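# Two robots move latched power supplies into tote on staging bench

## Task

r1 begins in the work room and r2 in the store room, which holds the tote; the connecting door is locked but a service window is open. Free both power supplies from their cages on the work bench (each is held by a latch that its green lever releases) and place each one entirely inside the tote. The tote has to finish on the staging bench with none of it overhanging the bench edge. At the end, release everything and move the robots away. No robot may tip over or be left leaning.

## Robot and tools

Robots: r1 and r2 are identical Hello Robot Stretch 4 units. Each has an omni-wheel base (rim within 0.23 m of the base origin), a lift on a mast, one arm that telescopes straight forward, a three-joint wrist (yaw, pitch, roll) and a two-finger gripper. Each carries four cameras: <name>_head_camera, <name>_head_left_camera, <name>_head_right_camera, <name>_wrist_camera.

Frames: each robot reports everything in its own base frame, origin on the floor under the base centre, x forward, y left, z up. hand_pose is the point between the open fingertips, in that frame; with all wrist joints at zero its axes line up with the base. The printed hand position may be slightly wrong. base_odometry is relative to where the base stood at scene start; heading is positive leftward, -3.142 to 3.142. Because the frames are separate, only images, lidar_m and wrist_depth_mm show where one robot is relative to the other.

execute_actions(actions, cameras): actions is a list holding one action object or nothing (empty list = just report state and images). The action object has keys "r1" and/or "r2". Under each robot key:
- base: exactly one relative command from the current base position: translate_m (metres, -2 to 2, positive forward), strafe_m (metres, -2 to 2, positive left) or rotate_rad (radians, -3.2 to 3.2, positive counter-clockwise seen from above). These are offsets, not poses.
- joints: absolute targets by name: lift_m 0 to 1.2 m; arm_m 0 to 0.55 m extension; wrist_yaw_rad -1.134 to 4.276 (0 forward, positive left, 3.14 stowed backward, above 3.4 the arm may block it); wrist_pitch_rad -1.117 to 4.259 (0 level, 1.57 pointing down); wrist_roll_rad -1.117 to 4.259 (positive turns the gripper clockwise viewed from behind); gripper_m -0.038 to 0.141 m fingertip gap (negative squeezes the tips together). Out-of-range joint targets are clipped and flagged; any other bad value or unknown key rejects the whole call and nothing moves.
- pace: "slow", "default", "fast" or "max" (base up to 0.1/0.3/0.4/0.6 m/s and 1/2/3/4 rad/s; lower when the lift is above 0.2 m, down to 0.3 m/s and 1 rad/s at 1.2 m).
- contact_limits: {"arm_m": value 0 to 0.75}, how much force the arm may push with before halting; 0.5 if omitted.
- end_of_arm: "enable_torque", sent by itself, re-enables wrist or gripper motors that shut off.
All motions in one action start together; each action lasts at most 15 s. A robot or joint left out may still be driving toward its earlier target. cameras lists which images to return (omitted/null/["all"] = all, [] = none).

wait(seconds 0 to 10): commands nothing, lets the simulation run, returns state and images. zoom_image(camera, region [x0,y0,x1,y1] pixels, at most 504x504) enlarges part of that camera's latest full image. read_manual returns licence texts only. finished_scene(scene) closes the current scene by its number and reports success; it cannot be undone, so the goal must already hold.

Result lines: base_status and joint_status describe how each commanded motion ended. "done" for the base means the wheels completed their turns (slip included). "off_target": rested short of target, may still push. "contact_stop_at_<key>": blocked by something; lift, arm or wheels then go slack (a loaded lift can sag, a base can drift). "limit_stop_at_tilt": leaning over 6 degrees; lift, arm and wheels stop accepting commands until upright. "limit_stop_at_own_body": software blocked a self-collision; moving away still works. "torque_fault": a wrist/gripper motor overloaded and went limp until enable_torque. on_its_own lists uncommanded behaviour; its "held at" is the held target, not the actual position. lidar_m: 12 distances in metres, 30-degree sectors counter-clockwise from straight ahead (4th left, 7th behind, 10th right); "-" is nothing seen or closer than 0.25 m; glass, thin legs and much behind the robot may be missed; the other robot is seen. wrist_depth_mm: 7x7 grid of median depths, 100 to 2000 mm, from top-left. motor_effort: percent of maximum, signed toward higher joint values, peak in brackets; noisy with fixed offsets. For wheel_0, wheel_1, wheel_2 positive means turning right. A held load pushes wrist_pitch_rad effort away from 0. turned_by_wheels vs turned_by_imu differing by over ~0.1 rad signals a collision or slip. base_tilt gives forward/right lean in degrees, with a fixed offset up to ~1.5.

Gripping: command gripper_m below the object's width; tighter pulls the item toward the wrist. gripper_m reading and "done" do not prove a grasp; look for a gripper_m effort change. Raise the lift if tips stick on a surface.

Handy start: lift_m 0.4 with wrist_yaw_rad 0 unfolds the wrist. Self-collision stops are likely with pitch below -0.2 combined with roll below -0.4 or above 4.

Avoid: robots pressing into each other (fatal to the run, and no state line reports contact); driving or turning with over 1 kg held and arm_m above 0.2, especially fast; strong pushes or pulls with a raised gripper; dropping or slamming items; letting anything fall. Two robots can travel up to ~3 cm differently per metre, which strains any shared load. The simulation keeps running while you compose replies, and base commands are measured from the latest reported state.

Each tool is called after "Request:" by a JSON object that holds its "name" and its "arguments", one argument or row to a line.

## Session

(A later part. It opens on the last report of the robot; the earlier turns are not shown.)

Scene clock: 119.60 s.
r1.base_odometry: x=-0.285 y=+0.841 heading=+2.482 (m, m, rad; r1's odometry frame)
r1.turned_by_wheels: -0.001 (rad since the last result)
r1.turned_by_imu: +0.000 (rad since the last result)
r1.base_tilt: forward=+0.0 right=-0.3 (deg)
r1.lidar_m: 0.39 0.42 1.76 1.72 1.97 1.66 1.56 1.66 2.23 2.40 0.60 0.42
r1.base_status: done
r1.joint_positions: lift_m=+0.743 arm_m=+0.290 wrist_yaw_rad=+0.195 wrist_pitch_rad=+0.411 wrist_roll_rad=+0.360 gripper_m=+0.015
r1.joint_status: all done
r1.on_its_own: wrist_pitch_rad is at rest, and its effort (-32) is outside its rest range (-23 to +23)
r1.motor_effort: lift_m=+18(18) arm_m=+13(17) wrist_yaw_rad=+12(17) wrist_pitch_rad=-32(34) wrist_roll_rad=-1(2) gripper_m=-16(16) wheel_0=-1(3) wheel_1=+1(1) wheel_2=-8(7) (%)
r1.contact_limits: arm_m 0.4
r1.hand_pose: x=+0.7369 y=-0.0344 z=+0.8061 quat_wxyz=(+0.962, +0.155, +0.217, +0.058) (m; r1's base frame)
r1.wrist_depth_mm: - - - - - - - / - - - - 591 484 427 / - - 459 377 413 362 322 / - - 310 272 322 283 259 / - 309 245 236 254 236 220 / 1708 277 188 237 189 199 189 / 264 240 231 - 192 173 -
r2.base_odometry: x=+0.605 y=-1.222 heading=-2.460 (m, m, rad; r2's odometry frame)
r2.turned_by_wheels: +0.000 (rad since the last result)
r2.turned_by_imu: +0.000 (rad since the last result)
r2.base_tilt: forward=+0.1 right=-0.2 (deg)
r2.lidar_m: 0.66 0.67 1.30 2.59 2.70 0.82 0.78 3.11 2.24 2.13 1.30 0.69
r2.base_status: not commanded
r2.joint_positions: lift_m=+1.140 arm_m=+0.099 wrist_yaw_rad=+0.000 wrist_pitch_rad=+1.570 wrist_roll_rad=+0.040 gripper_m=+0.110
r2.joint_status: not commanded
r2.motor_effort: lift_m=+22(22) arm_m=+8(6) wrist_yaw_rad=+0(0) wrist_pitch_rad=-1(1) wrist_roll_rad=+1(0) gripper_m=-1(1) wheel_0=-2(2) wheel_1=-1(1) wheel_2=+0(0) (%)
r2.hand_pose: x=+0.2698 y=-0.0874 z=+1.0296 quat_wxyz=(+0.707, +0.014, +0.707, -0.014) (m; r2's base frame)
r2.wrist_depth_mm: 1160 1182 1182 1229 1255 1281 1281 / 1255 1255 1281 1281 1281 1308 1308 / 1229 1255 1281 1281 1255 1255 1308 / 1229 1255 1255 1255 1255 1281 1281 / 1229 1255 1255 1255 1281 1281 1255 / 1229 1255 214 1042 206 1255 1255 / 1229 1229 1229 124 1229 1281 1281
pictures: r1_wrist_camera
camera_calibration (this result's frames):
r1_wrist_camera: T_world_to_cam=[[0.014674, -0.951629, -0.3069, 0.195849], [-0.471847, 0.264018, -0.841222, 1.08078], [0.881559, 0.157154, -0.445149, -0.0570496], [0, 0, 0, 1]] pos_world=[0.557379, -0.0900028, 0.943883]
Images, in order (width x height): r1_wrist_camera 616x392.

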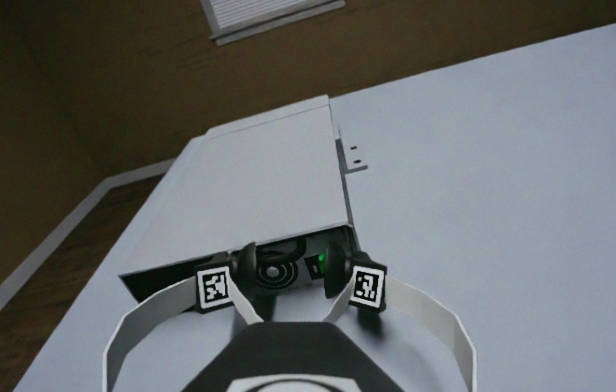

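Request:
{"name": "execute_actions", "arguments": {
  "actions": [
    {"r1":{"base":{"strafe_m":0.004},"joints":{"arm_m":0.300,"lift_m":0.740,"gripper_m":-0.012},"contact_limits":{"arm_m":0.4},"pace":"slow"}}
  ],
  "cameras": []
}}

Request:
{"name": "execute_actions", "arguments": {
  "actions": [
    {"r1":{"base":{"strafe_m":0.001},"joints":{"arm_m":0.306,"lift_m":0.736,"gripper_m":-0.038},"contact_limits":{"arm_m":0.4},"pace":"slow"}}
  ],
  "cameras": ["r1_wrist_camera"]
}}

Request:
{"name": "zoom_image", "arguments": {
  "camera": "r1_wrist_camera",
  "region": [180, 200, 420, 330]
}}

Scene clock: 121.07 s.
r1.base_odometry: x=-0.287 y=+0.838 heading=+2.481 (m, m, rad; r1's odometry frame)
r1.turned_by_wheels: -0.001 (rad since the last result)
r1.turned_by_imu: -0.001 (rad since the last result)
r1.base_tilt: forward=-0.1 right=-0.4 (deg)
r1.lidar_m: 0.39 0.43 1.74 1.70 1.94 1.62 1.56 1.62 2.26 2.38 0.62 0.44
r1.base_status: done
r1.joint_positions: lift_m=+0.740 arm_m=+0.297 wrist_yaw_rad=+0.193 wrist_pitch_rad=+0.412 wrist_roll_rad=+0.359 gripper_m=-0.011
r1.joint_status: all done
r1.on_its_own: wrist_yaw_rad is at rest, and its effort (+19) is outside its rest range (-13 to +13); wrist_pitch_rad is at rest, and its effort (-37) is outside its rest range (-23 to +23)
r1.motor_effort: lift_m=+17(18) arm_m=+15(19) wrist_yaw_rad=+19(26) wrist_pitch_rad=-37(38) wrist_roll_rad=+1(2) gripper_m=-21(23) wheel_0=-1(5) wheel_1=+4(5) wheel_2=-12(12) (%)
r1.contact_limits: arm_m 0.4
r1.hand_pose: x=+0.7444 y=-0.0352 z=+0.8028 quat_wxyz=(+0.962, +0.155, +0.217, +0.056) (m; r1's base frame)
r1.wrist_depth_mm: - - - - - - - / - - - - 580 480 421 / - - 442 366 404 353 317 / - - 306 264 315 279 258 / - 291 237 229 250 233 216 / 1708 247 202 235 186 193 187 / 260 235 226 - 189 173 -
r2.base_odometry: x=+0.605 y=-1.222 heading=-2.460 (m, m, rad; r2's odometry frame)
r2.turned_by_wheels: +0.000 (rad since the last result)
r2.turned_by_imu: +0.000 (rad since the last result)
r2.base_tilt: forward=+0.2 right=-0.2 (deg)
r2.lidar_m: 0.67 0.72 1.26 2.57 2.69 0.83 0.79 3.12 2.22 2.14 1.28 0.72
r2.base_status: not commanded
r2.joint_positions: lift_m=+1.140 arm_m=+0.099 wrist_yaw_rad=+0.000 wrist_pitch_rad=+1.570 wrist_roll_rad=+0.040 gripper_m=+0.110
r2.joint_status: not commanded
r2.motor_effort: lift_m=+21(22) arm_m=+8(7) wrist_yaw_rad=+0(0) wrist_pitch_rad=-1(0) wrist_roll_rad=+0(1) gripper_m=-1(2) wheel_0=-2(2) wheel_1=-1(1) wheel_2=+0(0) (%)
r2.hand_pose: x=+0.2698 y=-0.0874 z=+1.0296 quat_wxyz=(+0.707, +0.014, +0.707, -0.014) (m; r2's base frame)
r2.wrist_depth_mm: 1138 1182 1205 1229 1281 1281 1308 / 1255 1281 1255 1255 1255 1255 1281 / 1229 1281 1255 1255 1255 1255 1281 / 1255 1281 1281 1281 1281 1281 1281 / 1229 1255 1255 1281 1281 1281 1281 / 1255 1229 214 1025 206 1255 1255 / 1229 1229 1255 124 1281 1255 1255
pictures: none
No camera images: the call's "cameras" was empty. Leave "cameras" out to get every camera's image.

Scene clock: 122.20 s.
r1.base_odometry: x=-0.288 y=+0.837 heading=+2.481 (m, m, rad; r1's odometry frame)
r1.turned_by_wheels: -0.001 (rad since the last result)
r1.turned_by_imu: -0.001 (rad since the last result)
r1.base_tilt: forward=+0.0 right=-0.3 (deg)
r1.lidar_m: 0.39 0.42 1.74 1.70 1.94 1.64 1.58 1.61 2.26 2.40 0.61 0.43
r1.base_status: done
r1.joint_positions: lift_m=+0.736 arm_m=+0.303 wrist_yaw_rad=+0.193 wrist_pitch_rad=+0.411 wrist_roll_rad=+0.359 gripper_m=-0.037
r1.joint_status: all done
r1.on_its_own: wrist_yaw_rad is at rest, and its effort (+18) is outside its rest range (-13 to +13); wrist_pitch_rad is at rest, and its effort (-32) is outside its rest range (-23 to +23)
r1.motor_effort: lift_m=+16(16) arm_m=+15(20) wrist_yaw_rad=+18(25) wrist_pitch_rad=-32(36) wrist_roll_rad=+3(1) gripper_m=-27(27) wheel_0=-1(1) wheel_1=+3(4) wheel_2=-12(14) (%)
r1.contact_limits: arm_m 0.4
r1.hand_pose: x=+0.7506 y=-0.0350 z=+0.7992 quat_wxyz=(+0.962, +0.155, +0.217, +0.057) (m; r1's base frame)
r1.wrist_depth_mm: - - - - - - - / - - - - 574 469 410 / - - 436 359 399 349 310 / - - 296 259 307 276 253 / - 281 230 223 246 229 213 / 1661 171 191 230 183 187 183 / 253 235 223 - 186 170 -
r2.base_odometry: x=+0.605 y=-1.222 heading=-2.460 (m, m, rad; r2's odometry frame)
r2.turned_by_wheels: +0.000 (rad since the last result)
r2.turned_by_imu: +0.000 (rad since the last result)
r2.base_tilt: forward=+0.1 right=-0.2 (deg)
r2.lidar_m: 0.67 0.70 1.28 2.58 2.66 0.82 0.79 3.10 2.23 2.15 1.30 0.72
r2.base_status: not commanded
r2.joint_positions: lift_m=+1.140 arm_m=+0.099 wrist_yaw_rad=+0.000 wrist_pitch_rad=+1.570 wrist_roll_rad=+0.040 gripper_m=+0.110
r2.joint_status: not commanded
r2.motor_effort: lift_m=+22(22) arm_m=+8(7) wrist_yaw_rad=+0(0) wrist_pitch_rad=-1(1) wrist_roll_rad=+2(3) gripper_m=-1(1) wheel_0=-2(2) wheel_1=-1(1) wheel_2=-1(0) (%)
r2.hand_pose: x=+0.2698 y=-0.0874 z=+1.0296 quat_wxyz=(+0.707, +0.014, +0.707, -0.014) (m; r2's base frame)
r2.wrist_depth_mm: 1160 1182 1205 1205 1255 1308 1281 / 1255 1255 1255 1255 1281 1281 1281 / 1255 1255 1255 1308 1281 1281 1308 / 1255 1255 1255 1308 1255 1255 1281 / 1255 1229 1255 1255 1255 1281 1281 / 1229 1255 214 1042 206 1281 1281 / 1229 1255 1229 124 1255 1255 1281
pictures: r1_wrist_camera
camera_calibration (this result's frames):
r1_wrist_camera: T_world_to_cam=[[0.0129021, -0.951789, -0.306482, 0.193965], [-0.47108, 0.264575, -0.841477, 1.08125], [0.881996, 0.155234, -0.444955, -0.0726139], [0, 0, 0, 1]] pos_world=[0.570898, -0.0901859, 0.936984]
Images, in order (width x height): r1_wrist_camera 616x392.

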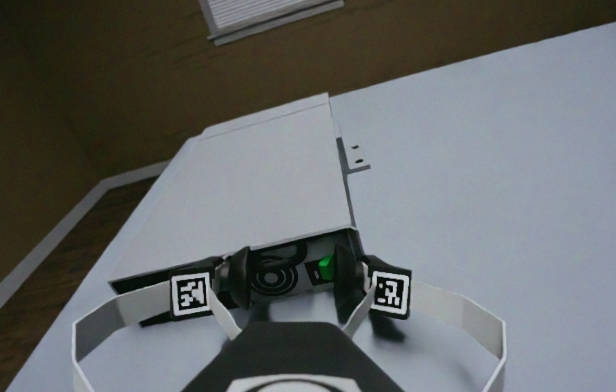

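Region (180, 200, 420, 330) of r1_wrist_camera's 616x392 image, scaled by 2.100; it fills the top 273 rows of this view, and the rest is white.

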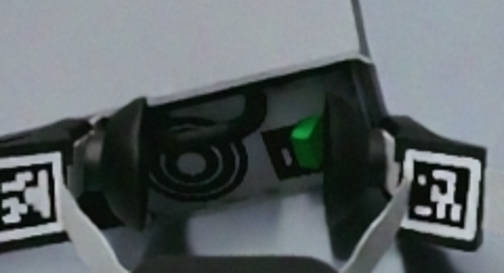

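Request:
{"name": "execute_actions", "arguments": {
  "actions": [
    {"r1":{"joints":{"arm_m":0.296,"lift_m":0.734},"pace":"slow"}}
  ],
  "cameras": ["r1_wrist_camera"]
}}

Request:
{"name": "zoom_image", "arguments": {
  "camera": "r1_wrist_camera",
  "region": [180, 200, 420, 330]
}}

Scene clock: 123.30 s.
r1.base_odometry: x=-0.288 y=+0.837 heading=+2.481 (m, m, rad; r1's odometry frame)
r1.turned_by_wheels: +0.001 (rad since the last result)
r1.turned_by_imu: +0.001 (rad since the last result)
r1.base_tilt: forward=-0.1 right=-0.3 (deg)
r1.lidar_m: 0.41 0.42 1.74 1.69 1.93 1.64 1.57 1.65 2.27 2.42 0.60 0.41
r1.base_status: not commanded
r1.joint_positions: lift_m=+0.734 arm_m=+0.297 wrist_yaw_rad=+0.198 wrist_pitch_rad=+0.404 wrist_roll_rad=+0.359 gripper_m=-0.037
r1.joint_status: all done
r1.motor_effort: lift_m=+16(16) arm_m=-8(12) wrist_yaw_rad=+5(18) wrist_pitch_rad=-14(33) wrist_roll_rad=+1(2) gripper_m=-30(30) wheel_0=-1(1) wheel_1=+3(3) wheel_2=-5(11) (%)
r1.hand_pose: x=+0.7456 y=-0.0337 z=+0.7991 quat_wxyz=(+0.963, +0.155, +0.214, +0.059) (m; r1's base frame)
r1.wrist_depth_mm: - - - - - - - / - - - - 585 484 418 / - - 455 359 410 353 319 / - - 306 263 312 279 257 / - 303 234 226 246 231 215 / 1756 165 196 233 181 185 185 / 259 234 225 - 187 170 -
r2.base_odometry: x=+0.605 y=-1.222 heading=-2.460 (m, m, rad; r2's odometry frame)
r2.turned_by_wheels: +0.000 (rad since the last result)
r2.turned_by_imu: +0.000 (rad since the last result)
r2.base_tilt: forward=+0.1 right=-0.2 (deg)
r2.lidar_m: 0.66 0.69 1.29 2.57 2.68 0.84 0.79 3.11 2.21 2.13 1.29 0.70
r2.base_status: not commanded
r2.joint_positions: lift_m=+1.140 arm_m=+0.099 wrist_yaw_rad=+0.000 wrist_pitch_rad=+1.570 wrist_roll_rad=+0.040 gripper_m=+0.110
r2.joint_status: not commanded
r2.motor_effort: lift_m=+22(22) arm_m=+7(7) wrist_yaw_rad=+0(0) wrist_pitch_rad=+0(1) wrist_roll_rad=-2(0) gripper_m=-1(1) wheel_0=-2(2) wheel_1=-1(1) wheel_2=-1(1) (%)
r2.hand_pose: x=+0.2698 y=-0.0874 z=+1.0296 quat_wxyz=(+0.707, +0.014, +0.707, -0.014) (m; r2's base frame)
r2.wrist_depth_mm: 1138 1182 1182 1205 1255 1281 1308 / 1255 1255 1255 1281 1308 1281 1281 / 1255 1255 1255 1281 1281 1308 1281 / 1255 1255 1255 1281 1255 1281 1281 / 1255 1255 1255 1281 1255 1255 1281 / 1255 1229 213 1025 206 1281 1255 / 1255 1255 1255 123 1255 1281 1281
pictures: r1_wrist_camera
camera_calibration (this result's frames):
r1_wrist_camera: T_world_to_cam=[[0.0191642, -0.951288, -0.307708, 0.191615], [-0.466219, 0.263753, -0.844437, 1.07719], [0.884462, 0.159642, -0.438454, -0.0753321], [0, 0, 0, 1]] pos_world=[0.565161, -0.0898033, 0.935547]
Images, in order (width x height): r1_wrist_camera 616x392.

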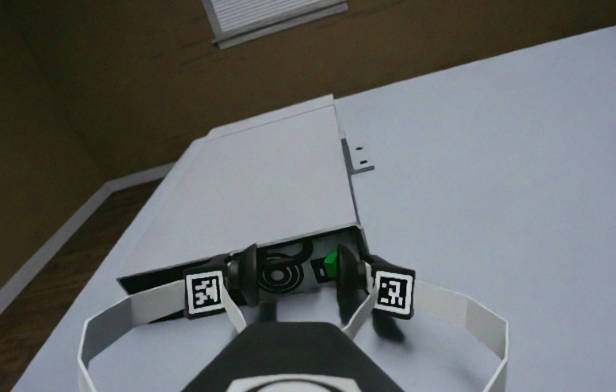

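Region (180, 200, 420, 330) of r1_wrist_camera's 616x392 image, scaled by 2.100; it fills the top 273 rows of this view, and the rest is white.

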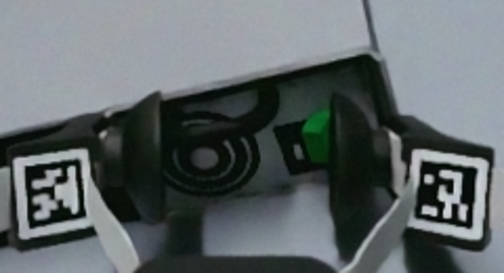

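Still well seated, neutral. Continue pulling with a slight right bias.

Request:
{"name": "execute_actions", "arguments": {
  "actions": [
    {"r1":{"base":{"strafe_m":-0.002},"joints":{"arm_m":0.289,"lift_m":0.732},"pace":"slow"}}
  ],
  "cameras": ["r1_wrist_camera"]
}}

Request:
{"name": "zoom_image", "arguments": {
  "camera": "r1_wrist_camera",
  "region": [180, 200, 420, 330]
}}

Scene clock: 124.23 s.
r1.base_odometry: x=-0.286 y=+0.839 heading=+2.481 (m, m, rad; r1's odometry frame)
r1.turned_by_wheels: +0.000 (rad since the last result)
r1.turned_by_imu: +0.001 (rad since the last result)
r1.base_tilt: forward=+0.0 right=-0.4 (deg)
r1.lidar_m: 0.41 0.42 1.73 1.70 1.97 1.65 1.57 1.65 2.27 2.40 0.60 0.44
r1.base_status: done
r1.joint_positions: lift_m=+0.732 arm_m=+0.291 wrist_yaw_rad=+0.204 wrist_pitch_rad=+0.400 wrist_roll_rad=+0.361 gripper_m=-0.037
r1.joint_status: all done
r1.motor_effort: lift_m=+17(19) arm_m=-10(10) wrist_yaw_rad=-12(13) wrist_pitch_rad=+0(13) wrist_roll_rad=-1(2) gripper_m=-28(32) wheel_0=+1(1) wheel_1=+2(6) wheel_2=+3(3) (%)
r1.hand_pose: x=+0.7397 y=-0.0318 z=+0.7983 quat_wxyz=(+0.963, +0.155, +0.212, +0.063) (m; r1's base frame)
r1.wrist_depth_mm: - - - - - - - / - - - - 609 488 421 / - - 484 362 410 353 317 / - - 309 262 310 278 257 / - 343 240 230 244 229 214 / 1708 161 181 228 182 190 184 / 259 230 225 - 186 167 -
r2.base_odometry: x=+0.605 y=-1.222 heading=-2.460 (m, m, rad; r2's odometry frame)
r2.turned_by_wheels: +0.000 (rad since the last result)
r2.turned_by_imu: +0.000 (rad since the last result)
r2.base_tilt: forward=+0.1 right=-0.2 (deg)
r2.lidar_m: 0.67 0.71 1.30 2.58 2.67 0.84 0.78 3.11 2.23 2.12 1.31 0.70
r2.base_status: not commanded
r2.joint_positions: lift_m=+1.140 arm_m=+0.099 wrist_yaw_rad=+0.000 wrist_pitch_rad=+1.570 wrist_roll_rad=+0.040 gripper_m=+0.110
r2.joint_status: not commanded
r2.motor_effort: lift_m=+22(22) arm_m=+7(7) wrist_yaw_rad=+0(0) wrist_pitch_rad=+0(1) wrist_roll_rad=-1(1) gripper_m=-1(0) wheel_0=-2(2) wheel_1=-1(1) wheel_2=+0(0) (%)
r2.hand_pose: x=+0.2698 y=-0.0874 z=+1.0296 quat_wxyz=(+0.707, +0.014, +0.707, -0.014) (m; r2's base frame)
r2.wrist_depth_mm: 1138 1182 1182 1229 1255 1281 1281 / 1255 1255 1255 1281 1255 1308 1281 / 1255 1229 1255 1281 1281 1281 1281 / 1229 1255 1255 1255 1255 1281 1281 / 1229 1255 1255 1255 1255 1255 1281 / 1255 1255 214 1060 206 1255 1308 / 1255 1255 1229 124 1281 1255 1255
pictures: r1_wrist_camera
camera_calibration (this result's frames):
r1_wrist_camera: T_world_to_cam=[[0.0257519, -0.950466, -0.309761, 0.189997], [-0.464274, 0.263048, -0.845728, 1.07282], [0.885317, 0.165593, -0.434503, -0.0743704], [0, 0, 0, 1]] pos_world=[0.559029, -0.0893005, 0.933849]
Images, in order (width x height): r1_wrist_camera 616x392.

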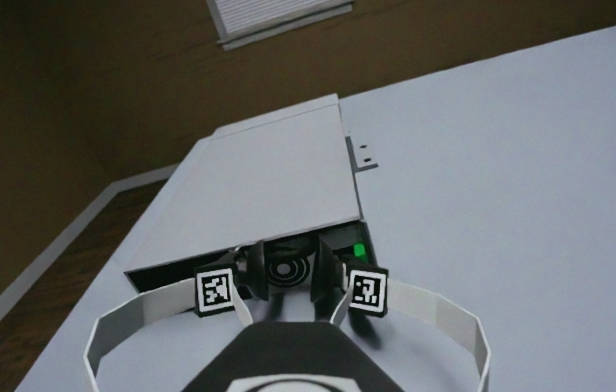

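Region (180, 200, 420, 330) of r1_wrist_camera's 616x392 image, scaled by 2.100; it fills the top 273 rows of this view, and the rest is white.

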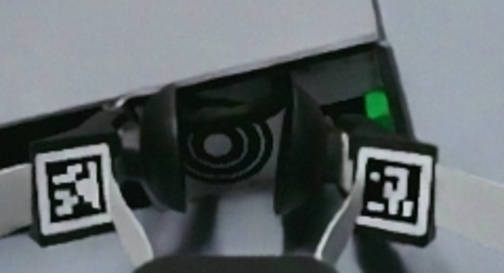

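Request:
{"name": "execute_actions", "arguments": {
  "actions": [
    {"r1":{"joints":{"gripper_m":0.06,"arm_m":0.25,"lift_m":0.744},"pace":"default"}}
  ],
  "cameras": []
}}

Request:
{"name": "execute_actions", "arguments": {
  "actions": [
    {"r1":{"base":{"strafe_m":0.025},"joints":{"arm_m":0.268,"wrist_yaw_rad":0.06,"wrist_roll_rad":0.3,"gripper_m":0.062},"pace":"default"}}
  ],
  "cameras": []
}}

Request:
{"name": "execute_actions", "arguments": {
  "actions": [
    {"r1":{"joints":{"arm_m":0.287},"contact_limits":{"arm_m":0.1},"pace":"slow"}}
  ],
  "cameras": ["r1_wrist_camera"]
}}

Request:
{"name": "zoom_image", "arguments": {
  "camera": "r1_wrist_camera",
  "region": [180, 200, 420, 330]
}}

Scene clock: 126.60 s.
r1.base_odometry: x=-0.286 y=+0.839 heading=+2.481 (m, m, rad; r1's odometry frame)
r1.turned_by_wheels: +0.000 (rad since the last result)
r1.turned_by_imu: +0.000 (rad since the last result)
r1.base_tilt: forward=+0.0 right=-0.4 (deg)
r1.lidar_m: 0.40 0.40 1.76 1.71 1.96 1.65 1.56 1.62 2.27 2.40 0.59 0.42
r1.base_status: not commanded
r1.joint_positions: lift_m=+0.744 arm_m=+0.252 wrist_yaw_rad=+0.200 wrist_pitch_rad=+0.402 wrist_roll_rad=+0.360 gripper_m=+0.060
r1.joint_status: all done
r1.motor_effort: lift_m=+23(24) arm_m=-9(14) wrist_yaw_rad=-2(16) wrist_pitch_rad=-6(22) wrist_roll_rad=+0(2) gripper_m=-2(30) wheel_0=-1(1) wheel_1=+1(2) wheel_2=+0(3) (%)
r1.hand_pose: x=+0.7000 y=-0.0330 z=+0.8091 quat_wxyz=(+0.963, +0.155, +0.213, +0.061) (m; r1's base frame)
r1.wrist_depth_mm: - - - - - - - / - - - - 627 512 442 / - - 574 399 433 373 336 / - - 330 285 332 296 271 / - 389 281 278 262 246 229 / 1756 304 198 238 198 207 195 / 281 247 239 - 196 179 174
r2.base_odometry: x=+0.605 y=-1.222 heading=-2.460 (m, m, rad; r2's odometry frame)
r2.turned_by_wheels: +0.000 (rad since the last result)
r2.turned_by_imu: +0.001 (rad since the last result)
r2.base_tilt: forward=+0.1 right=-0.2 (deg)
r2.lidar_m: 0.67 0.71 1.26 2.58 2.67 0.86 0.79 3.11 2.23 2.13 1.31 0.70
r2.base_status: not commanded
r2.joint_positions: lift_m=+1.140 arm_m=+0.099 wrist_yaw_rad=+0.000 wrist_pitch_rad=+1.570 wrist_roll_rad=+0.040 gripper_m=+0.110
r2.joint_status: not commanded
r2.motor_effort: lift_m=+22(22) arm_m=+7(7) wrist_yaw_rad=+0(0) wrist_pitch_rad=+0(0) wrist_roll_rad=-1(1) gripper_m=-3(2) wheel_0=-2(2) wheel_1=-1(1) wheel_2=+0(0) (%)
r2.hand_pose: x=+0.2698 y=-0.0874 z=+1.0296 quat_wxyz=(+0.707, +0.014, +0.707, -0.014) (m; r2's base frame)
r2.wrist_depth_mm: 1138 1182 1182 1229 1229 1281 1308 / 1255 1255 1281 1281 1281 1308 1281 / 1229 1255 1255 1281 1255 1281 1281 / 1255 1255 1255 1281 1281 1281 1281 / 1255 1255 1255 1281 1255 1255 1281 / 1255 1255 214 1042 206 1281 1255 / 1229 1229 1255 124 1255 1255 1281
pictures: none
No camera images: the call's "cameras" was empty. Leave "cameras" out to get every camera's image.

Scene clock: 127.47 s.
r1.base_odometry: x=-0.302 y=+0.819 heading=+2.481 (m, m, rad; r1's odometry frame)
r1.turned_by_wheels: +0.000 (rad since the last result)
r1.turned_by_imu: +0.000 (rad since the last result)
r1.base_tilt: forward=-0.1 right=-0.4 (deg)
r1.lidar_m: 0.41 0.45 1.71 1.68 1.89 1.63 1.57 1.64 2.27 2.42 0.59 0.42
r1.base_status: done
r1.joint_positions: lift_m=+0.744 arm_m=+0.266 wrist_yaw_rad=+0.060 wrist_pitch_rad=+0.402 wrist_roll_rad=+0.300 gripper_m=+0.062
r1.joint_status: all done
r1.motor_effort: lift_m=+22(22) arm_m=+9(10) wrist_yaw_rad=-2(5) wrist_pitch_rad=-6(7) wrist_roll_rad=-1(2) gripper_m=-3(2) wheel_0=+2(10) wheel_1=-1(7) wheel_2=+0(0) (%)
r1.hand_pose: x=+0.7076 y=-0.0713 z=+0.8091 quat_wxyz=(+0.969, +0.141, +0.202, -0.001) (m; r1's base frame)
r1.wrist_depth_mm: - - - - - - - / - - - - - 580 512 / - - 473 449 455 402 366 / - 564 325 304 343 312 287 / - 319 270 276 266 253 242 / 917 286 245 240 198 216 202 / 260 237 235 - 199 183 179
r2.base_odometry: x=+0.605 y=-1.222 heading=-2.460 (m, m, rad; r2's odometry frame)
r2.turned_by_wheels: +0.000 (rad since the last result)
r2.turned_by_imu: +0.000 (rad since the last result)
r2.base_tilt: forward=+0.1 right=-0.2 (deg)
r2.lidar_m: 0.65 0.70 1.30 2.57 2.67 0.83 0.80 3.08 2.21 2.13 1.29 0.71
r2.base_status: not commanded
r2.joint_positions: lift_m=+1.140 arm_m=+0.099 wrist_yaw_rad=+0.000 wrist_pitch_rad=+1.570 wrist_roll_rad=+0.040 gripper_m=+0.110
r2.joint_status: not commanded
r2.motor_effort: lift_m=+22(22) arm_m=+7(7) wrist_yaw_rad=+0(0) wrist_pitch_rad=-1(1) wrist_roll_rad=+0(1) gripper_m=+0(0) wheel_0=-2(2) wheel_1=-1(1) wheel_2=+0(0) (%)
r2.hand_pose: x=+0.2698 y=-0.0874 z=+1.0296 quat_wxyz=(+0.707, +0.014, +0.707, -0.014) (m; r2's base frame)
r2.wrist_depth_mm: 1138 1182 1205 1205 1281 1281 1308 / 1281 1281 1255 1281 1281 1281 1308 / 1281 1255 1281 1255 1255 1308 1255 / 1255 1255 1255 1255 1255 1255 1281 / 1255 1255 1255 1255 1281 1281 1281 / 1255 1229 213 1060 205 1281 1255 / 1229 1255 1255 124 1255 1281 1281
pictures: none
No camera images: the call's "cameras" was empty. Leave "cameras" out to get every camera's image.

Scene clock: 128.63 s.
r1.base_odometry: x=-0.302 y=+0.819 heading=+2.481 (m, m, rad; r1's odometry frame)
r1.turned_by_wheels: +0.000 (rad since the last result)
r1.turned_by_imu: +0.000 (rad since the last result)
r1.base_tilt: forward=-0.1 right=-0.4 (deg)
r1.lidar_m: 0.40 0.39 1.70 1.65 1.88 1.64 1.57 1.64 2.26 2.42 0.58 0.42
r1.base_status: not commanded
r1.joint_positions: lift_m=+0.744 arm_m=+0.285 wrist_yaw_rad=+0.060 wrist_pitch_rad=+0.403 wrist_roll_rad=+0.300 gripper_m=+0.062
r1.joint_status: all done
r1.motor_effort: lift_m=+22(23) arm_m=+11(10) wrist_yaw_rad=-1(1) wrist_pitch_rad=-9(9) wrist_roll_rad=-1(1) gripper_m=-2(2) wheel_0=+1(2) wheel_1=+0(1) wheel_2=+0(1) (%)
r1.contact_limits: arm_m 0.1
r1.hand_pose: x=+0.7261 y=-0.0714 z=+0.8089 quat_wxyz=(+0.969, +0.140, +0.202, -0.001) (m; r1's base frame)
r1.wrist_depth_mm: - - - - - - - / - - - - - 559 508 / - - 462 459 452 399 362 / - 554 324 306 342 312 289 / - 293 250 255 267 254 241 / 336 270 246 240 198 213 203 / 259 235 234 - 198 183 179
r2.base_odometry: x=+0.605 y=-1.222 heading=-2.460 (m, m, rad; r2's odometry frame)
r2.turned_by_wheels: +0.000 (rad since the last result)
r2.turned_by_imu: +0.000 (rad since the last result)
r2.base_tilt: forward=+0.1 right=-0.2 (deg)
r2.lidar_m: 0.67 0.71 1.29 2.58 2.69 0.84 0.78 3.10 2.21 2.14 1.26 0.72
r2.base_status: not commanded
r2.joint_positions: lift_m=+1.140 arm_m=+0.099 wrist_yaw_rad=+0.000 wrist_pitch_rad=+1.570 wrist_roll_rad=+0.040 gripper_m=+0.110
r2.joint_status: not commanded
r2.motor_effort: lift_m=+22(22) arm_m=+7(7) wrist_yaw_rad=+0(0) wrist_pitch_rad=-1(1) wrist_roll_rad=+0(0) gripper_m=-1(1) wheel_0=-2(2) wheel_1=-1(1) wheel_2=+0(0) (%)
r2.hand_pose: x=+0.2698 y=-0.0874 z=+1.0296 quat_wxyz=(+0.707, +0.014, +0.707, -0.014) (m; r2's base frame)
r2.wrist_depth_mm: 1138 1160 1205 1205 1281 1281 1308 / 1255 1281 1255 1281 1255 1308 1281 / 1255 1255 1255 1255 1281 1281 1281 / 1255 1255 1281 1255 1255 1281 1308 / 1255 1255 1255 1281 1281 1281 1281 / 1229 1255 213 1042 205 1255 1281 / 1255 1229 1255 124 1255 1255 1281
pictures: r1_wrist_camera
camera_calibration (this result's frames):
r1_wrist_camera: T_world_to_cam=[[-0.0881901, -0.962524, -0.256455, 0.194808], [-0.428808, 0.269066, -0.862396, 1.07404], [0.899081, 0.0339153, -0.436467, -0.0689555], [0, 0, 0, 1]] pos_world=[0.539736, -0.0991425, 0.946115]
Images, in order (width x height): r1_wrist_camera 616x392.

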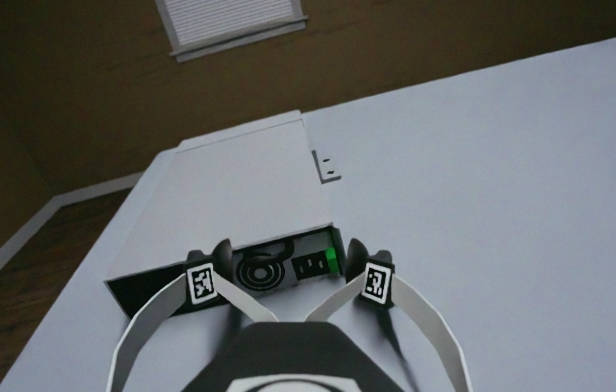

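Region (180, 200, 420, 330) of r1_wrist_camera's 616x392 image, scaled by 2.100; it fills the top 273 rows of this view, and the rest is white.

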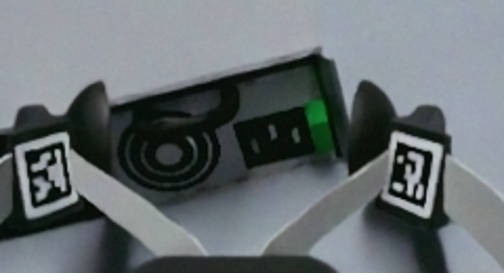

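Request:
{"name": "execute_actions", "arguments": {
  "actions": [
    {"r1":{"joints":{"arm_m":0.289,"gripper_m":0.036},"contact_limits":{"arm_m":0.3},"pace":"slow"}}
  ],
  "cameras": ["r1_wrist_camera"]
}}

Request:
{"name": "zoom_image", "arguments": {
  "camera": "r1_wrist_camera",
  "region": [180, 200, 420, 330]
}}

Scene clock: 130.10 s.
r1.base_odometry: x=-0.302 y=+0.819 heading=+2.481 (m, m, rad; r1's odometry frame)
r1.turned_by_wheels: +0.000 (rad since the last result)
r1.turned_by_imu: +0.000 (rad since the last result)
r1.base_tilt: forward=+0.0 right=-0.3 (deg)
r1.lidar_m: 0.40 0.41 1.72 1.66 1.90 1.62 1.56 1.66 2.27 2.42 0.61 0.41
r1.base_status: not commanded
r1.joint_positions: lift_m=+0.744 arm_m=+0.287 wrist_yaw_rad=+0.061 wrist_pitch_rad=+0.405 wrist_roll_rad=+0.300 gripper_m=+0.036
r1.joint_status: all done
r1.motor_effort: lift_m=+22(23) arm_m=+10(12) wrist_yaw_rad=-5(4) wrist_pitch_rad=-16(15) wrist_roll_rad=+0(1) gripper_m=-9(8) wheel_0=+2(2) wheel_1=+1(0) wheel_2=-1(1) (%)
r1.contact_limits: arm_m 0.3
r1.hand_pose: x=+0.7281 y=-0.0710 z=+0.8084 quat_wxyz=(+0.969, +0.140, +0.203, +0.000) (m; r1's base frame)
r1.wrist_depth_mm: - - - - - - - / - - - - - 554 500 / - - 459 449 445 394 362 / - 554 319 297 340 307 285 / - 286 251 250 271 251 237 / 338 272 196 237 195 212 201 / 257 235 230 - 198 181 178
r2.base_odometry: x=+0.605 y=-1.222 heading=-2.460 (m, m, rad; r2's odometry frame)
r2.turned_by_wheels: +0.000 (rad since the last result)
r2.turned_by_imu: +0.000 (rad since the last result)
r2.base_tilt: forward=+0.1 right=-0.2 (deg)
r2.lidar_m: 0.67 0.71 1.29 2.55 2.69 0.83 0.79 3.10 2.23 2.14 1.30 0.72
r2.base_status: not commanded
r2.joint_positions: lift_m=+1.140 arm_m=+0.099 wrist_yaw_rad=+0.000 wrist_pitch_rad=+1.570 wrist_roll_rad=+0.040 gripper_m=+0.110
r2.joint_status: not commanded
r2.motor_effort: lift_m=+21(22) arm_m=+7(7) wrist_yaw_rad=+0(0) wrist_pitch_rad=-1(1) wrist_roll_rad=-1(2) gripper_m=-1(1) wheel_0=-2(2) wheel_1=-1(1) wheel_2=+0(1) (%)
r2.hand_pose: x=+0.2698 y=-0.0874 z=+1.0296 quat_wxyz=(+0.707, +0.014, +0.707, -0.014) (m; r2's base frame)
r2.wrist_depth_mm: 1138 1182 1182 1205 1255 1281 1308 / 1255 1255 1281 1255 1255 1281 1281 / 1255 1281 1255 1255 1281 1281 1281 / 1229 1255 1255 1281 1281 1281 1255 / 1229 1255 1255 1255 1281 1255 1281 / 1229 1229 214 1042 205 1281 1281 / 1229 1255 1255 124 1255 1281 1255
pictures: r1_wrist_camera
camera_calibration (this result's frames):
r1_wrist_camera: T_world_to_cam=[[-0.0872995, -0.962766, -0.255851, 0.19402], [-0.430892, 0.268057, -0.861671, 1.07521], [0.898171, 0.0350206, -0.438249, -0.0687924], [0, 0, 0, 1]] pos_world=[0.542023, -0.0990109, 0.945967]
Images, in order (width x height): r1_wrist_camera 616x392.

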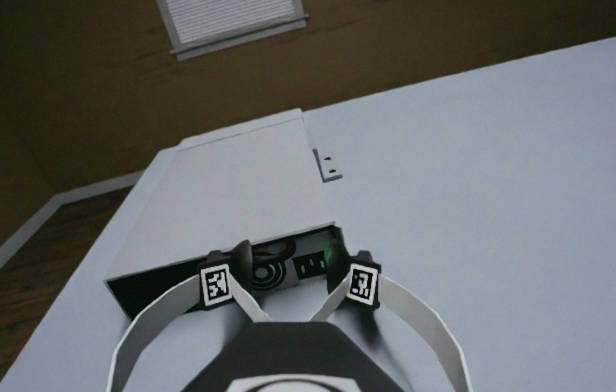

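Region (180, 200, 420, 330) of r1_wrist_camera's 616x392 image, scaled by 2.100; it fills the top 273 rows of this view, and the rest is white.

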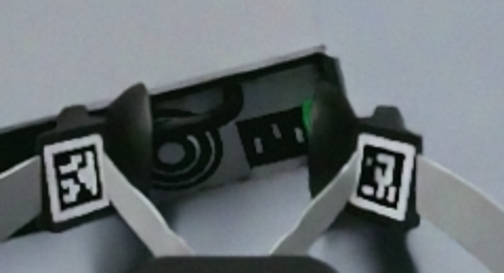

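Request:
{"name": "execute_actions", "arguments": {
  "actions": [
    {"r1":{"joints":{"arm_m":0.301,"lift_m":0.741,"gripper_m":0.012},"contact_limits":{"arm_m":0.4},"pace":"slow"}}
  ],
  "cameras": ["r1_wrist_camera"]
}}

Request:
{"name": "zoom_image", "arguments": {
  "camera": "r1_wrist_camera",
  "region": [180, 200, 420, 330]
}}

Scene clock: 131.47 s.
r1.base_odometry: x=-0.302 y=+0.819 heading=+2.482 (m, m, rad; r1's odometry frame)
r1.turned_by_wheels: +0.001 (rad since the last result)
r1.turned_by_imu: +0.001 (rad since the last result)
r1.base_tilt: forward=-0.1 right=-0.3 (deg)
r1.lidar_m: 0.41 0.43 1.72 1.66 1.90 1.63 1.54 1.65 2.25 2.43 0.60 0.42
r1.base_status: not commanded
r1.joint_positions: lift_m=+0.741 arm_m=+0.298 wrist_yaw_rad=+0.061 wrist_pitch_rad=+0.409 wrist_roll_rad=+0.299 gripper_m=+0.012
r1.joint_status: all done
r1.on_its_own: wrist_pitch_rad is at rest, and its effort (-24) is outside its rest range (-23 to +23)
r1.motor_effort: lift_m=+15(21) arm_m=+16(20) wrist_yaw_rad=-5(7) wrist_pitch_rad=-24(25) wrist_roll_rad=-1(1) gripper_m=-14(15) wheel_0=+7(7) wheel_1=+5(4) wheel_2=-4(4) (%)
r1.contact_limits: arm_m 0.4
r1.hand_pose: x=+0.7387 y=-0.0710 z=+0.8050 quat_wxyz=(+0.969, +0.140, +0.205, +0.000) (m; r1's base frame)
r1.wrist_depth_mm: - - - - - - - / - - - - - 539 477 / - - 442 415 436 384 349 / - 504 307 287 330 300 278 / - 278 238 236 267 247 232 / 324 173 213 232 186 208 198 / 252 232 228 - 194 178 176
r2.base_odometry: x=+0.605 y=-1.222 heading=-2.460 (m, m, rad; r2's odometry frame)
r2.turned_by_wheels: +0.000 (rad since the last result)
r2.turned_by_imu: +0.000 (rad since the last result)
r2.base_tilt: forward=+0.1 right=-0.2 (deg)
r2.lidar_m: 0.64 0.70 1.26 2.57 2.69 0.83 0.80 3.11 2.23 2.12 1.28 0.71
r2.base_status: not commanded
r2.joint_positions: lift_m=+1.140 arm_m=+0.099 wrist_yaw_rad=+0.000 wrist_pitch_rad=+1.570 wrist_roll_rad=+0.040 gripper_m=+0.110
r2.joint_status: not commanded
r2.motor_effort: lift_m=+22(22) arm_m=+7(7) wrist_yaw_rad=+0(0) wrist_pitch_rad=-1(1) wrist_roll_rad=+1(2) gripper_m=-1(2) wheel_0=-2(2) wheel_1=-1(1) wheel_2=+0(0) (%)
r2.hand_pose: x=+0.2698 y=-0.0874 z=+1.0296 quat_wxyz=(+0.707, +0.014, +0.707, -0.014) (m; r2's base frame)
r2.wrist_depth_mm: 1160 1160 1160 1229 1255 1281 1308 / 1255 1255 1255 1281 1281 1308 1281 / 1255 1255 1255 1255 1281 1281 1255 / 1255 1255 1255 1255 1255 1308 1281 / 1229 1255 1308 1281 1281 1281 1308 / 1255 1255 214 1042 205 1255 1281 / 1255 1229 1255 124 1281 1281 1255
pictures: r1_wrist_camera
camera_calibration (this result's frames):
r1_wrist_camera: T_world_to_cam=[[-0.0878445, -0.962935, -0.255029, 0.193862], [-0.434138, 0.267434, -0.860234, 1.07807], [0.896553, 0.0351512, -0.441539, -0.0759604], [0, 0, 0, 1]] pos_world=[0.553162, -0.0989655, 0.943291]
Images, in order (width x height): r1_wrist_camera 616x392.

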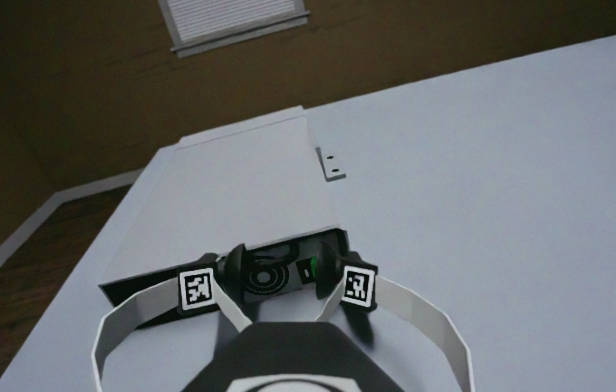

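Region (180, 200, 420, 330) of r1_wrist_camera's 616x392 image, scaled by 2.100; it fills the top 273 rows of this view, and the rest is white.

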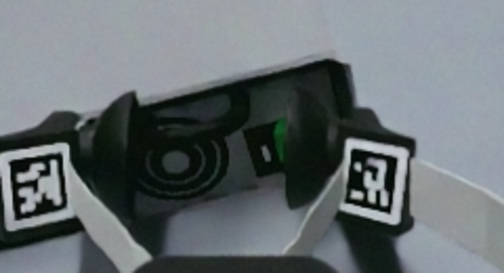

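Request:
{"name": "execute_actions", "arguments": {
  "actions": [
    {"r1":{"base":{"strafe_m":-0.010},"joints":{"arm_m":0.304,"lift_m":0.739,"gripper_m":-0.010},"contact_limits":{"arm_m":0.4},"pace":"slow"}}
  ],
  "cameras": ["r1_wrist_camera"]
}}

Request:
{"name": "zoom_image", "arguments": {
  "camera": "r1_wrist_camera",
  "region": [150, 200, 390, 330]
}}

Scene clock: 132.77 s.
r1.base_odometry: x=-0.295 y=+0.827 heading=+2.483 (m, m, rad; r1's odometry frame)
r1.turned_by_wheels: +0.001 (rad since the last result)
r1.turned_by_imu: +0.002 (rad since the last result)
r1.base_tilt: forward=-0.1 right=-0.4 (deg)
r1.lidar_m: 0.40 0.40 1.74 1.68 1.93 1.62 1.56 1.63 2.28 2.42 0.58 0.43
r1.base_status: done
r1.joint_positions: lift_m=+0.739 arm_m=+0.302 wrist_yaw_rad=+0.068 wrist_pitch_rad=+0.409 wrist_roll_rad=+0.299 gripper_m=-0.009
r1.joint_status: all done
r1.on_its_own: wrist_yaw_rad is at rest, and its effort (-24) is outside its rest range (-13 to +13); wrist_pitch_rad is at rest, and its effort (-26) is outside its rest range (-23 to +23)
r1.motor_effort: lift_m=+16(17) arm_m=+13(15) wrist_yaw_rad=-24(24) wrist_pitch_rad=-26(27) wrist_roll_rad=+3(2) gripper_m=-23(21) wheel_0=+11(13) wheel_1=+8(7) wheel_2=-2(5) (%)
r1.contact_limits: arm_m 0.4
r1.hand_pose: x=+0.7426 y=-0.0692 z=+0.8028 quat_wxyz=(+0.969, +0.139, +0.206, +0.003) (m; r1's base frame)
r1.wrist_depth_mm: - - - - - - - / - - - - - 525 469 / - - 433 415 433 379 347 / - 477 301 287 327 297 273 / - 263 235 232 262 244 229 / 307 172 201 229 187 202 193 / 245 233 223 - 191 174 173
r2.base_odometry: x=+0.605 y=-1.222 heading=-2.460 (m, m, rad; r2's odometry frame)
r2.turned_by_wheels: +0.000 (rad since the last result)
r2.turned_by_imu: +0.000 (rad since the last result)
r2.base_tilt: forward=+0.1 right=-0.2 (deg)
r2.lidar_m: 0.66 0.70 1.30 2.57 2.68 0.86 0.77 3.08 2.22 2.14 1.29 0.73
r2.base_status: not commanded
r2.joint_positions: lift_m=+1.140 arm_m=+0.099 wrist_yaw_rad=+0.000 wrist_pitch_rad=+1.570 wrist_roll_rad=+0.040 gripper_m=+0.110
r2.joint_status: not commanded
r2.motor_effort: lift_m=+22(22) arm_m=+7(7) wrist_yaw_rad=+0(0) wrist_pitch_rad=+0(1) wrist_roll_rad=-2(1) gripper_m=-1(1) wheel_0=-2(2) wheel_1=-1(1) wheel_2=+0(0) (%)
r2.hand_pose: x=+0.2698 y=-0.0874 z=+1.0296 quat_wxyz=(+0.707, +0.014, +0.707, -0.014) (m; r2's base frame)
r2.wrist_depth_mm: 1160 1182 1182 1229 1281 1308 1281 / 1255 1255 1255 1255 1281 1281 1281 / 1255 1229 1255 1255 1281 1281 1281 / 1255 1255 1281 1255 1281 1281 1281 / 1229 1255 1281 1255 1281 1281 1281 / 1229 1255 213 1042 205 1281 1281 / 1255 1255 1255 124 1281 1255 1281
pictures: r1_wrist_camera
camera_calibration (this result's frames):
r1_wrist_camera: T_world_to_cam=[[-0.0815365, -0.963555, -0.25478, 0.190411], [-0.436059, 0.264354, -0.860214, 1.07862], [0.896216, 0.0409602, -0.441722, -0.0796674], [0, 0, 0, 1]] pos_world=[0.557268, -0.0984032, 0.941167]
Images, in order (width x height): r1_wrist_camera 616x392.

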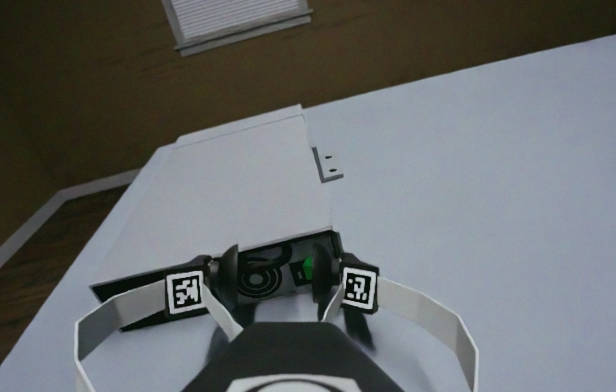

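Region (150, 200, 390, 330) of r1_wrist_camera's 616x392 image, scaled by 2.100; it fills the top 273 rows of this view, and the rest is white.

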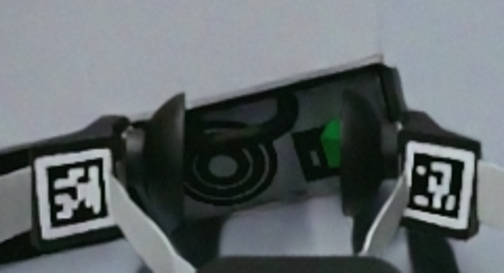

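Request:
{"name": "execute_actions", "arguments": {
  "actions": [
    {"r1":{"joints":{"arm_m":0.311,"lift_m":0.736,"wrist_yaw_rad":0.025,"gripper_m":-0.03},"contact_limits":{"arm_m":0.4},"pace":"slow"}}
  ],
  "cameras": ["r1_wrist_camera"]
}}

Request:
{"name": "zoom_image", "arguments": {
  "camera": "r1_wrist_camera",
  "region": [150, 200, 390, 330]
}}

Scene clock: 133.93 s.
r1.base_odometry: x=-0.295 y=+0.827 heading=+2.484 (m, m, rad; r1's odometry frame)
r1.turned_by_wheels: +0.001 (rad since the last result)
r1.turned_by_imu: +0.001 (rad since the last result)
r1.base_tilt: forward=-0.1 right=-0.4 (deg)
r1.lidar_m: 0.41 0.40 1.73 1.68 1.94 1.58 1.54 1.64 2.28 2.41 0.61 0.42
r1.base_status: not commanded
r1.joint_positions: lift_m=+0.736 arm_m=+0.308 wrist_yaw_rad=+0.037 wrist_pitch_rad=+0.409 wrist_roll_rad=+0.299 gripper_m=-0.029
r1.joint_status: all done
r1.on_its_own: wrist_yaw_rad is at rest, and its effort (-37) is outside its rest range (-13 to +13); wrist_pitch_rad is at rest, and its effort (-27) is outside its rest range (-23 to +23)
r1.motor_effort: lift_m=+16(17) arm_m=+14(19) wrist_yaw_rad=-37(42) wrist_pitch_rad=-27(28) wrist_roll_rad=+2(3) gripper_m=-25(27) wheel_0=+14(13) wheel_1=+8(8) wheel_2=+3(2) (%)
r1.contact_limits: arm_m 0.4
r1.hand_pose: x=+0.7470 y=-0.0776 z=+0.7998 quat_wxyz=(+0.969, +0.142, +0.204, -0.012) (m; r1's base frame)
r1.wrist_depth_mm: - - - - - - - / - - - - 615 517 459 / - - 421 433 421 370 340 / - 424 296 293 319 290 270 / - 252 229 228 259 237 224 / 294 168 235 225 183 199 190 / 236 229 216 - 188 172 -
r2.base_odometry: x=+0.605 y=-1.222 heading=-2.460 (m, m, rad; r2's odometry frame)
r2.turned_by_wheels: +0.000 (rad since the last result)
r2.turned_by_imu: +0.000 (rad since the last result)
r2.base_tilt: forward=+0.2 right=-0.2 (deg)
r2.lidar_m: 0.65 0.72 1.28 2.58 2.66 0.85 0.77 3.07 2.22 2.12 1.31 0.72
r2.base_status: not commanded
r2.joint_positions: lift_m=+1.140 arm_m=+0.099 wrist_yaw_rad=+0.000 wrist_pitch_rad=+1.570 wrist_roll_rad=+0.040 gripper_m=+0.110
r2.joint_status: not commanded
r2.motor_effort: lift_m=+22(22) arm_m=+7(7) wrist_yaw_rad=+0(0) wrist_pitch_rad=+0(1) wrist_roll_rad=-1(1) gripper_m=-1(1) wheel_0=-2(2) wheel_1=-1(1) wheel_2=+0(0) (%)
r2.hand_pose: x=+0.2698 y=-0.0874 z=+1.0296 quat_wxyz=(+0.707, +0.014, +0.707, -0.014) (m; r2's base frame)
r2.wrist_depth_mm: 1182 1182 1182 1205 1255 1281 1308 / 1255 1255 1281 1255 1281 1255 1281 / 1255 1281 1255 1255 1255 1308 1281 / 1255 1255 1255 1281 1281 1308 1308 / 1255 1255 1255 1281 1255 1281 1281 / 1281 1255 214 1042 206 1255 1255 / 1229 1255 1255 124 1255 1255 1281
pictures: r1_wrist_camera
camera_calibration (this result's frames):
r1_wrist_camera: T_world_to_cam=[[-0.111264, -0.96068, -0.254388, 0.204092], [-0.428067, 0.277343, -0.860139, 1.0751], [0.896872, 0.0131922, -0.442094, -0.0870236], [0, 0, 0, 1]] pos_world=[0.560974, -0.100957, 0.938185]
Images, in order (width x height): r1_wrist_camera 616x392.

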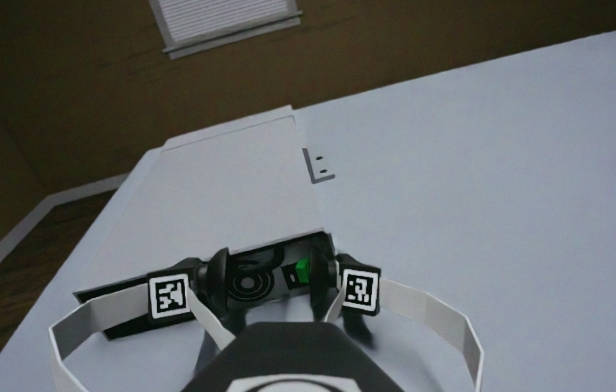

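Region (150, 200, 390, 330) of r1_wrist_camera's 616x392 image, scaled by 2.100; it fills the top 273 rows of this view, and the rest is white.

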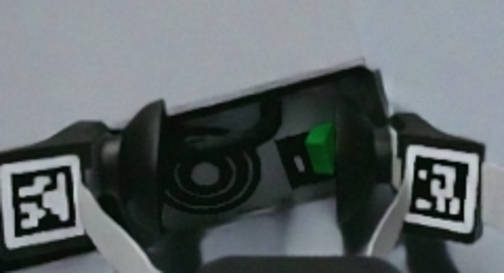

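Request:
{"name": "execute_actions", "arguments": {
  "actions": [
    {"r1":{"joints":{"arm_m":0.300,"lift_m":0.734},"pace":"slow"}}
  ],
  "cameras": ["r1_wrist_camera"]
}}

Request:
{"name": "zoom_image", "arguments": {
  "camera": "r1_wrist_camera",
  "region": [150, 200, 390, 330]
}}

Scene clock: 135.00 s.
r1.base_odometry: x=-0.296 y=+0.827 heading=+2.484 (m, m, rad; r1's odometry frame)
r1.turned_by_wheels: +0.001 (rad since the last result)
r1.turned_by_imu: +0.001 (rad since the last result)
r1.base_tilt: forward=-0.1 right=-0.4 (deg)
r1.lidar_m: 0.39 0.42 1.72 1.69 1.92 1.62 1.57 1.63 2.27 2.42 0.59 0.42
r1.base_status: not commanded
r1.joint_positions: lift_m=+0.734 arm_m=+0.302 wrist_yaw_rad=+0.044 wrist_pitch_rad=+0.401 wrist_roll_rad=+0.299 gripper_m=-0.029
r1.joint_status: all done
r1.on_its_own: wrist_yaw_rad is at rest, and its effort (-57) is outside its rest range (-13 to +13)
r1.motor_effort: lift_m=+17(17) arm_m=-11(11) wrist_yaw_rad=-57(56) wrist_pitch_rad=-4(28) wrist_roll_rad=+1(4) gripper_m=-31(31) wheel_0=+13(13) wheel_1=+8(8) wheel_2=+10(10) (%)
r1.hand_pose: x=+0.7420 y=-0.0757 z=+0.7998 quat_wxyz=(+0.969, +0.141, +0.200, -0.008) (m; r1's base frame)
r1.wrist_depth_mm: - - - - - - - / - - - - - 535 469 / - - 433 427 433 379 343 / - 455 300 298 325 293 271 / - 259 232 229 260 239 226 / 303 167 203 227 184 200 190 / 238 229 221 - 189 173 -
r2.base_odometry: x=+0.605 y=-1.222 heading=-2.460 (m, m, rad; r2's odometry frame)
r2.turned_by_wheels: +0.000 (rad since the last result)
r2.turned_by_imu: +0.000 (rad since the last result)
r2.base_tilt: forward=+0.1 right=-0.2 (deg)
r2.lidar_m: 0.67 0.72 1.30 2.58 2.67 0.84 0.78 3.11 2.23 2.13 1.30 0.71
r2.base_status: not commanded
r2.joint_positions: lift_m=+1.140 arm_m=+0.099 wrist_yaw_rad=+0.000 wrist_pitch_rad=+1.570 wrist_roll_rad=+0.040 gripper_m=+0.110
r2.joint_status: not commanded
r2.motor_effort: lift_m=+21(22) arm_m=+8(7) wrist_yaw_rad=+0(0) wrist_pitch_rad=-1(1) wrist_roll_rad=+1(1) gripper_m=-1(0) wheel_0=-2(2) wheel_1=-1(1) wheel_2=+0(0) (%)
r2.hand_pose: x=+0.2698 y=-0.0874 z=+1.0296 quat_wxyz=(+0.707, +0.014, +0.707, -0.014) (m; r2's base frame)
r2.wrist_depth_mm: 1160 1160 1182 1205 1255 1281 1281 / 1255 1255 1281 1255 1281 1255 1281 / 1255 1281 1281 1255 1281 1281 1281 / 1255 1255 1255 1255 1255 1281 1281 / 1255 1229 1255 1255 1255 1281 1281 / 1255 1255 214 1042 205 1255 1281 / 1229 1255 1229 124 1281 1255 1255
pictures: r1_wrist_camera
camera_calibration (this result's frames):
r1_wrist_camera: T_world_to_cam=[[-0.102653, -0.961334, -0.255539, 0.199813], [-0.423176, 0.274695, -0.863403, 1.07118], [0.900214, 0.0195071, -0.435011, -0.0901627], [0, 0, 0, 1]] pos_world=[0.554974, -0.100402, 0.936697]
Images, in order (width x height): r1_wrist_camera 616x392.

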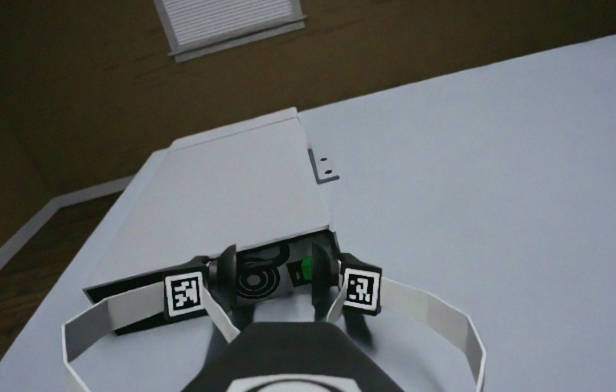

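Region (150, 200, 390, 330) of r1_wrist_camera's 616x392 image, scaled by 2.100; it fills the top 273 rows of this view, and the rest is white.

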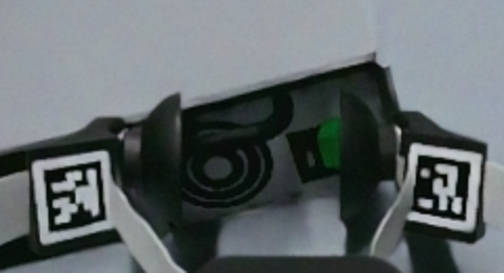

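Request:
{"name": "execute_actions", "arguments": {
  "actions": [
    {"r1":{"joints":{"arm_m":0.295,"wrist_yaw_rad":0.035},"pace":"slow"}}
  ],
  "cameras": ["r1_wrist_camera"]
}}

Request:
{"name": "zoom_image", "arguments": {
  "camera": "r1_wrist_camera",
  "region": [150, 200, 390, 330]
}}

Scene clock: 135.90 s.
r1.base_odometry: x=-0.296 y=+0.827 heading=+2.484 (m, m, rad; r1's odometry frame)
r1.turned_by_wheels: +0.000 (rad since the last result)
r1.turned_by_imu: +0.000 (rad since the last result)
r1.base_tilt: forward=+0.0 right=-0.4 (deg)
r1.lidar_m: 0.40 0.42 1.73 1.70 1.95 1.64 1.57 1.64 2.27 2.44 0.59 0.44
r1.base_status: not commanded
r1.joint_positions: lift_m=+0.734 arm_m=+0.297 wrist_yaw_rad=+0.054 wrist_pitch_rad=+0.398 wrist_roll_rad=+0.300 gripper_m=-0.029
r1.joint_status: all done
r1.on_its_own: wrist_yaw_rad is at rest, and its effort (-56) is outside its rest range (-13 to +13)
r1.motor_effort: lift_m=+17(17) arm_m=-9(8) wrist_yaw_rad=-56(56) wrist_pitch_rad=+6(7) wrist_roll_rad=-3(1) gripper_m=-26(31) wheel_0=+14(14) wheel_1=+7(8) wheel_2=+10(10) (%)
r1.hand_pose: x=+0.7378 y=-0.0730 z=+0.8007 quat_wxyz=(+0.970, +0.141, +0.199, -0.003) (m; r1's base frame)
r1.wrist_depth_mm: - - - - - - - / - - - - - 549 488 / - - 445 445 442 384 351 / - 549 309 294 332 298 276 / - 270 239 231 265 244 229 / 317 171 202 211 175 204 193 / 247 234 226 - 191 174 173
r2.base_odometry: x=+0.605 y=-1.222 heading=-2.460 (m, m, rad; r2's odometry frame)
r2.turned_by_wheels: +0.000 (rad since the last result)
r2.turned_by_imu: +0.000 (rad since the last result)
r2.base_tilt: forward=+0.2 right=-0.2 (deg)
r2.lidar_m: 0.67 0.71 1.28 2.58 2.68 0.84 0.79 3.10 2.22 2.14 1.32 0.70
r2.base_status: not commanded
r2.joint_positions: lift_m=+1.140 arm_m=+0.099 wrist_yaw_rad=+0.000 wrist_pitch_rad=+1.570 wrist_roll_rad=+0.040 gripper_m=+0.110
r2.joint_status: not commanded
r2.motor_effort: lift_m=+22(22) arm_m=+8(7) wrist_yaw_rad=+0(0) wrist_pitch_rad=-1(1) wrist_roll_rad=+1(2) gripper_m=-2(1) wheel_0=-2(2) wheel_1=-1(1) wheel_2=+0(0) (%)
r2.hand_pose: x=+0.2698 y=-0.0874 z=+1.0296 quat_wxyz=(+0.707, +0.014, +0.707, -0.014) (m; r2's base frame)
r2.wrist_depth_mm: 1160 1182 1182 1229 1281 1281 1308 / 1255 1255 1281 1281 1281 1281 1308 / 1281 1255 1255 1281 1281 1281 1308 / 1255 1255 1255 1255 1308 1281 1255 / 1255 1255 1255 1255 1281 1281 1255 / 1255 1255 214 1042 205 1281 1281 / 1229 1229 1255 123 1229 1255 1281
pictures: r1_wrist_camera
camera_calibration (this result's frames):
r1_wrist_camera: T_world_to_cam=[[-0.0926899, -0.961903, -0.257199, 0.196155], [-0.422651, 0.271895, -0.864546, 1.06983], [0.90154, 0.028571, -0.431751, -0.0889496], [0, 0, 0, 1]] pos_world=[0.550536, -0.099656, 0.93696]
Images, in order (width x height): r1_wrist_camera 616x392.

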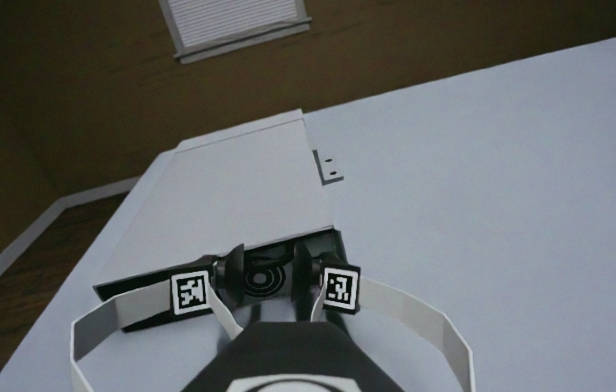

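Region (150, 200, 390, 330) of r1_wrist_camera's 616x392 image, scaled by 2.100; it fills the top 273 rows of this view, and the rest is white.

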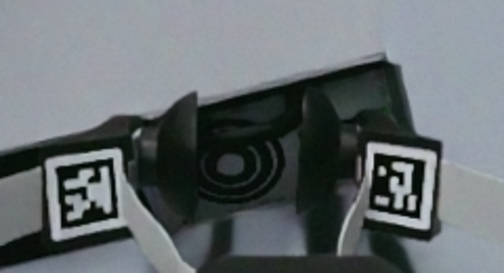

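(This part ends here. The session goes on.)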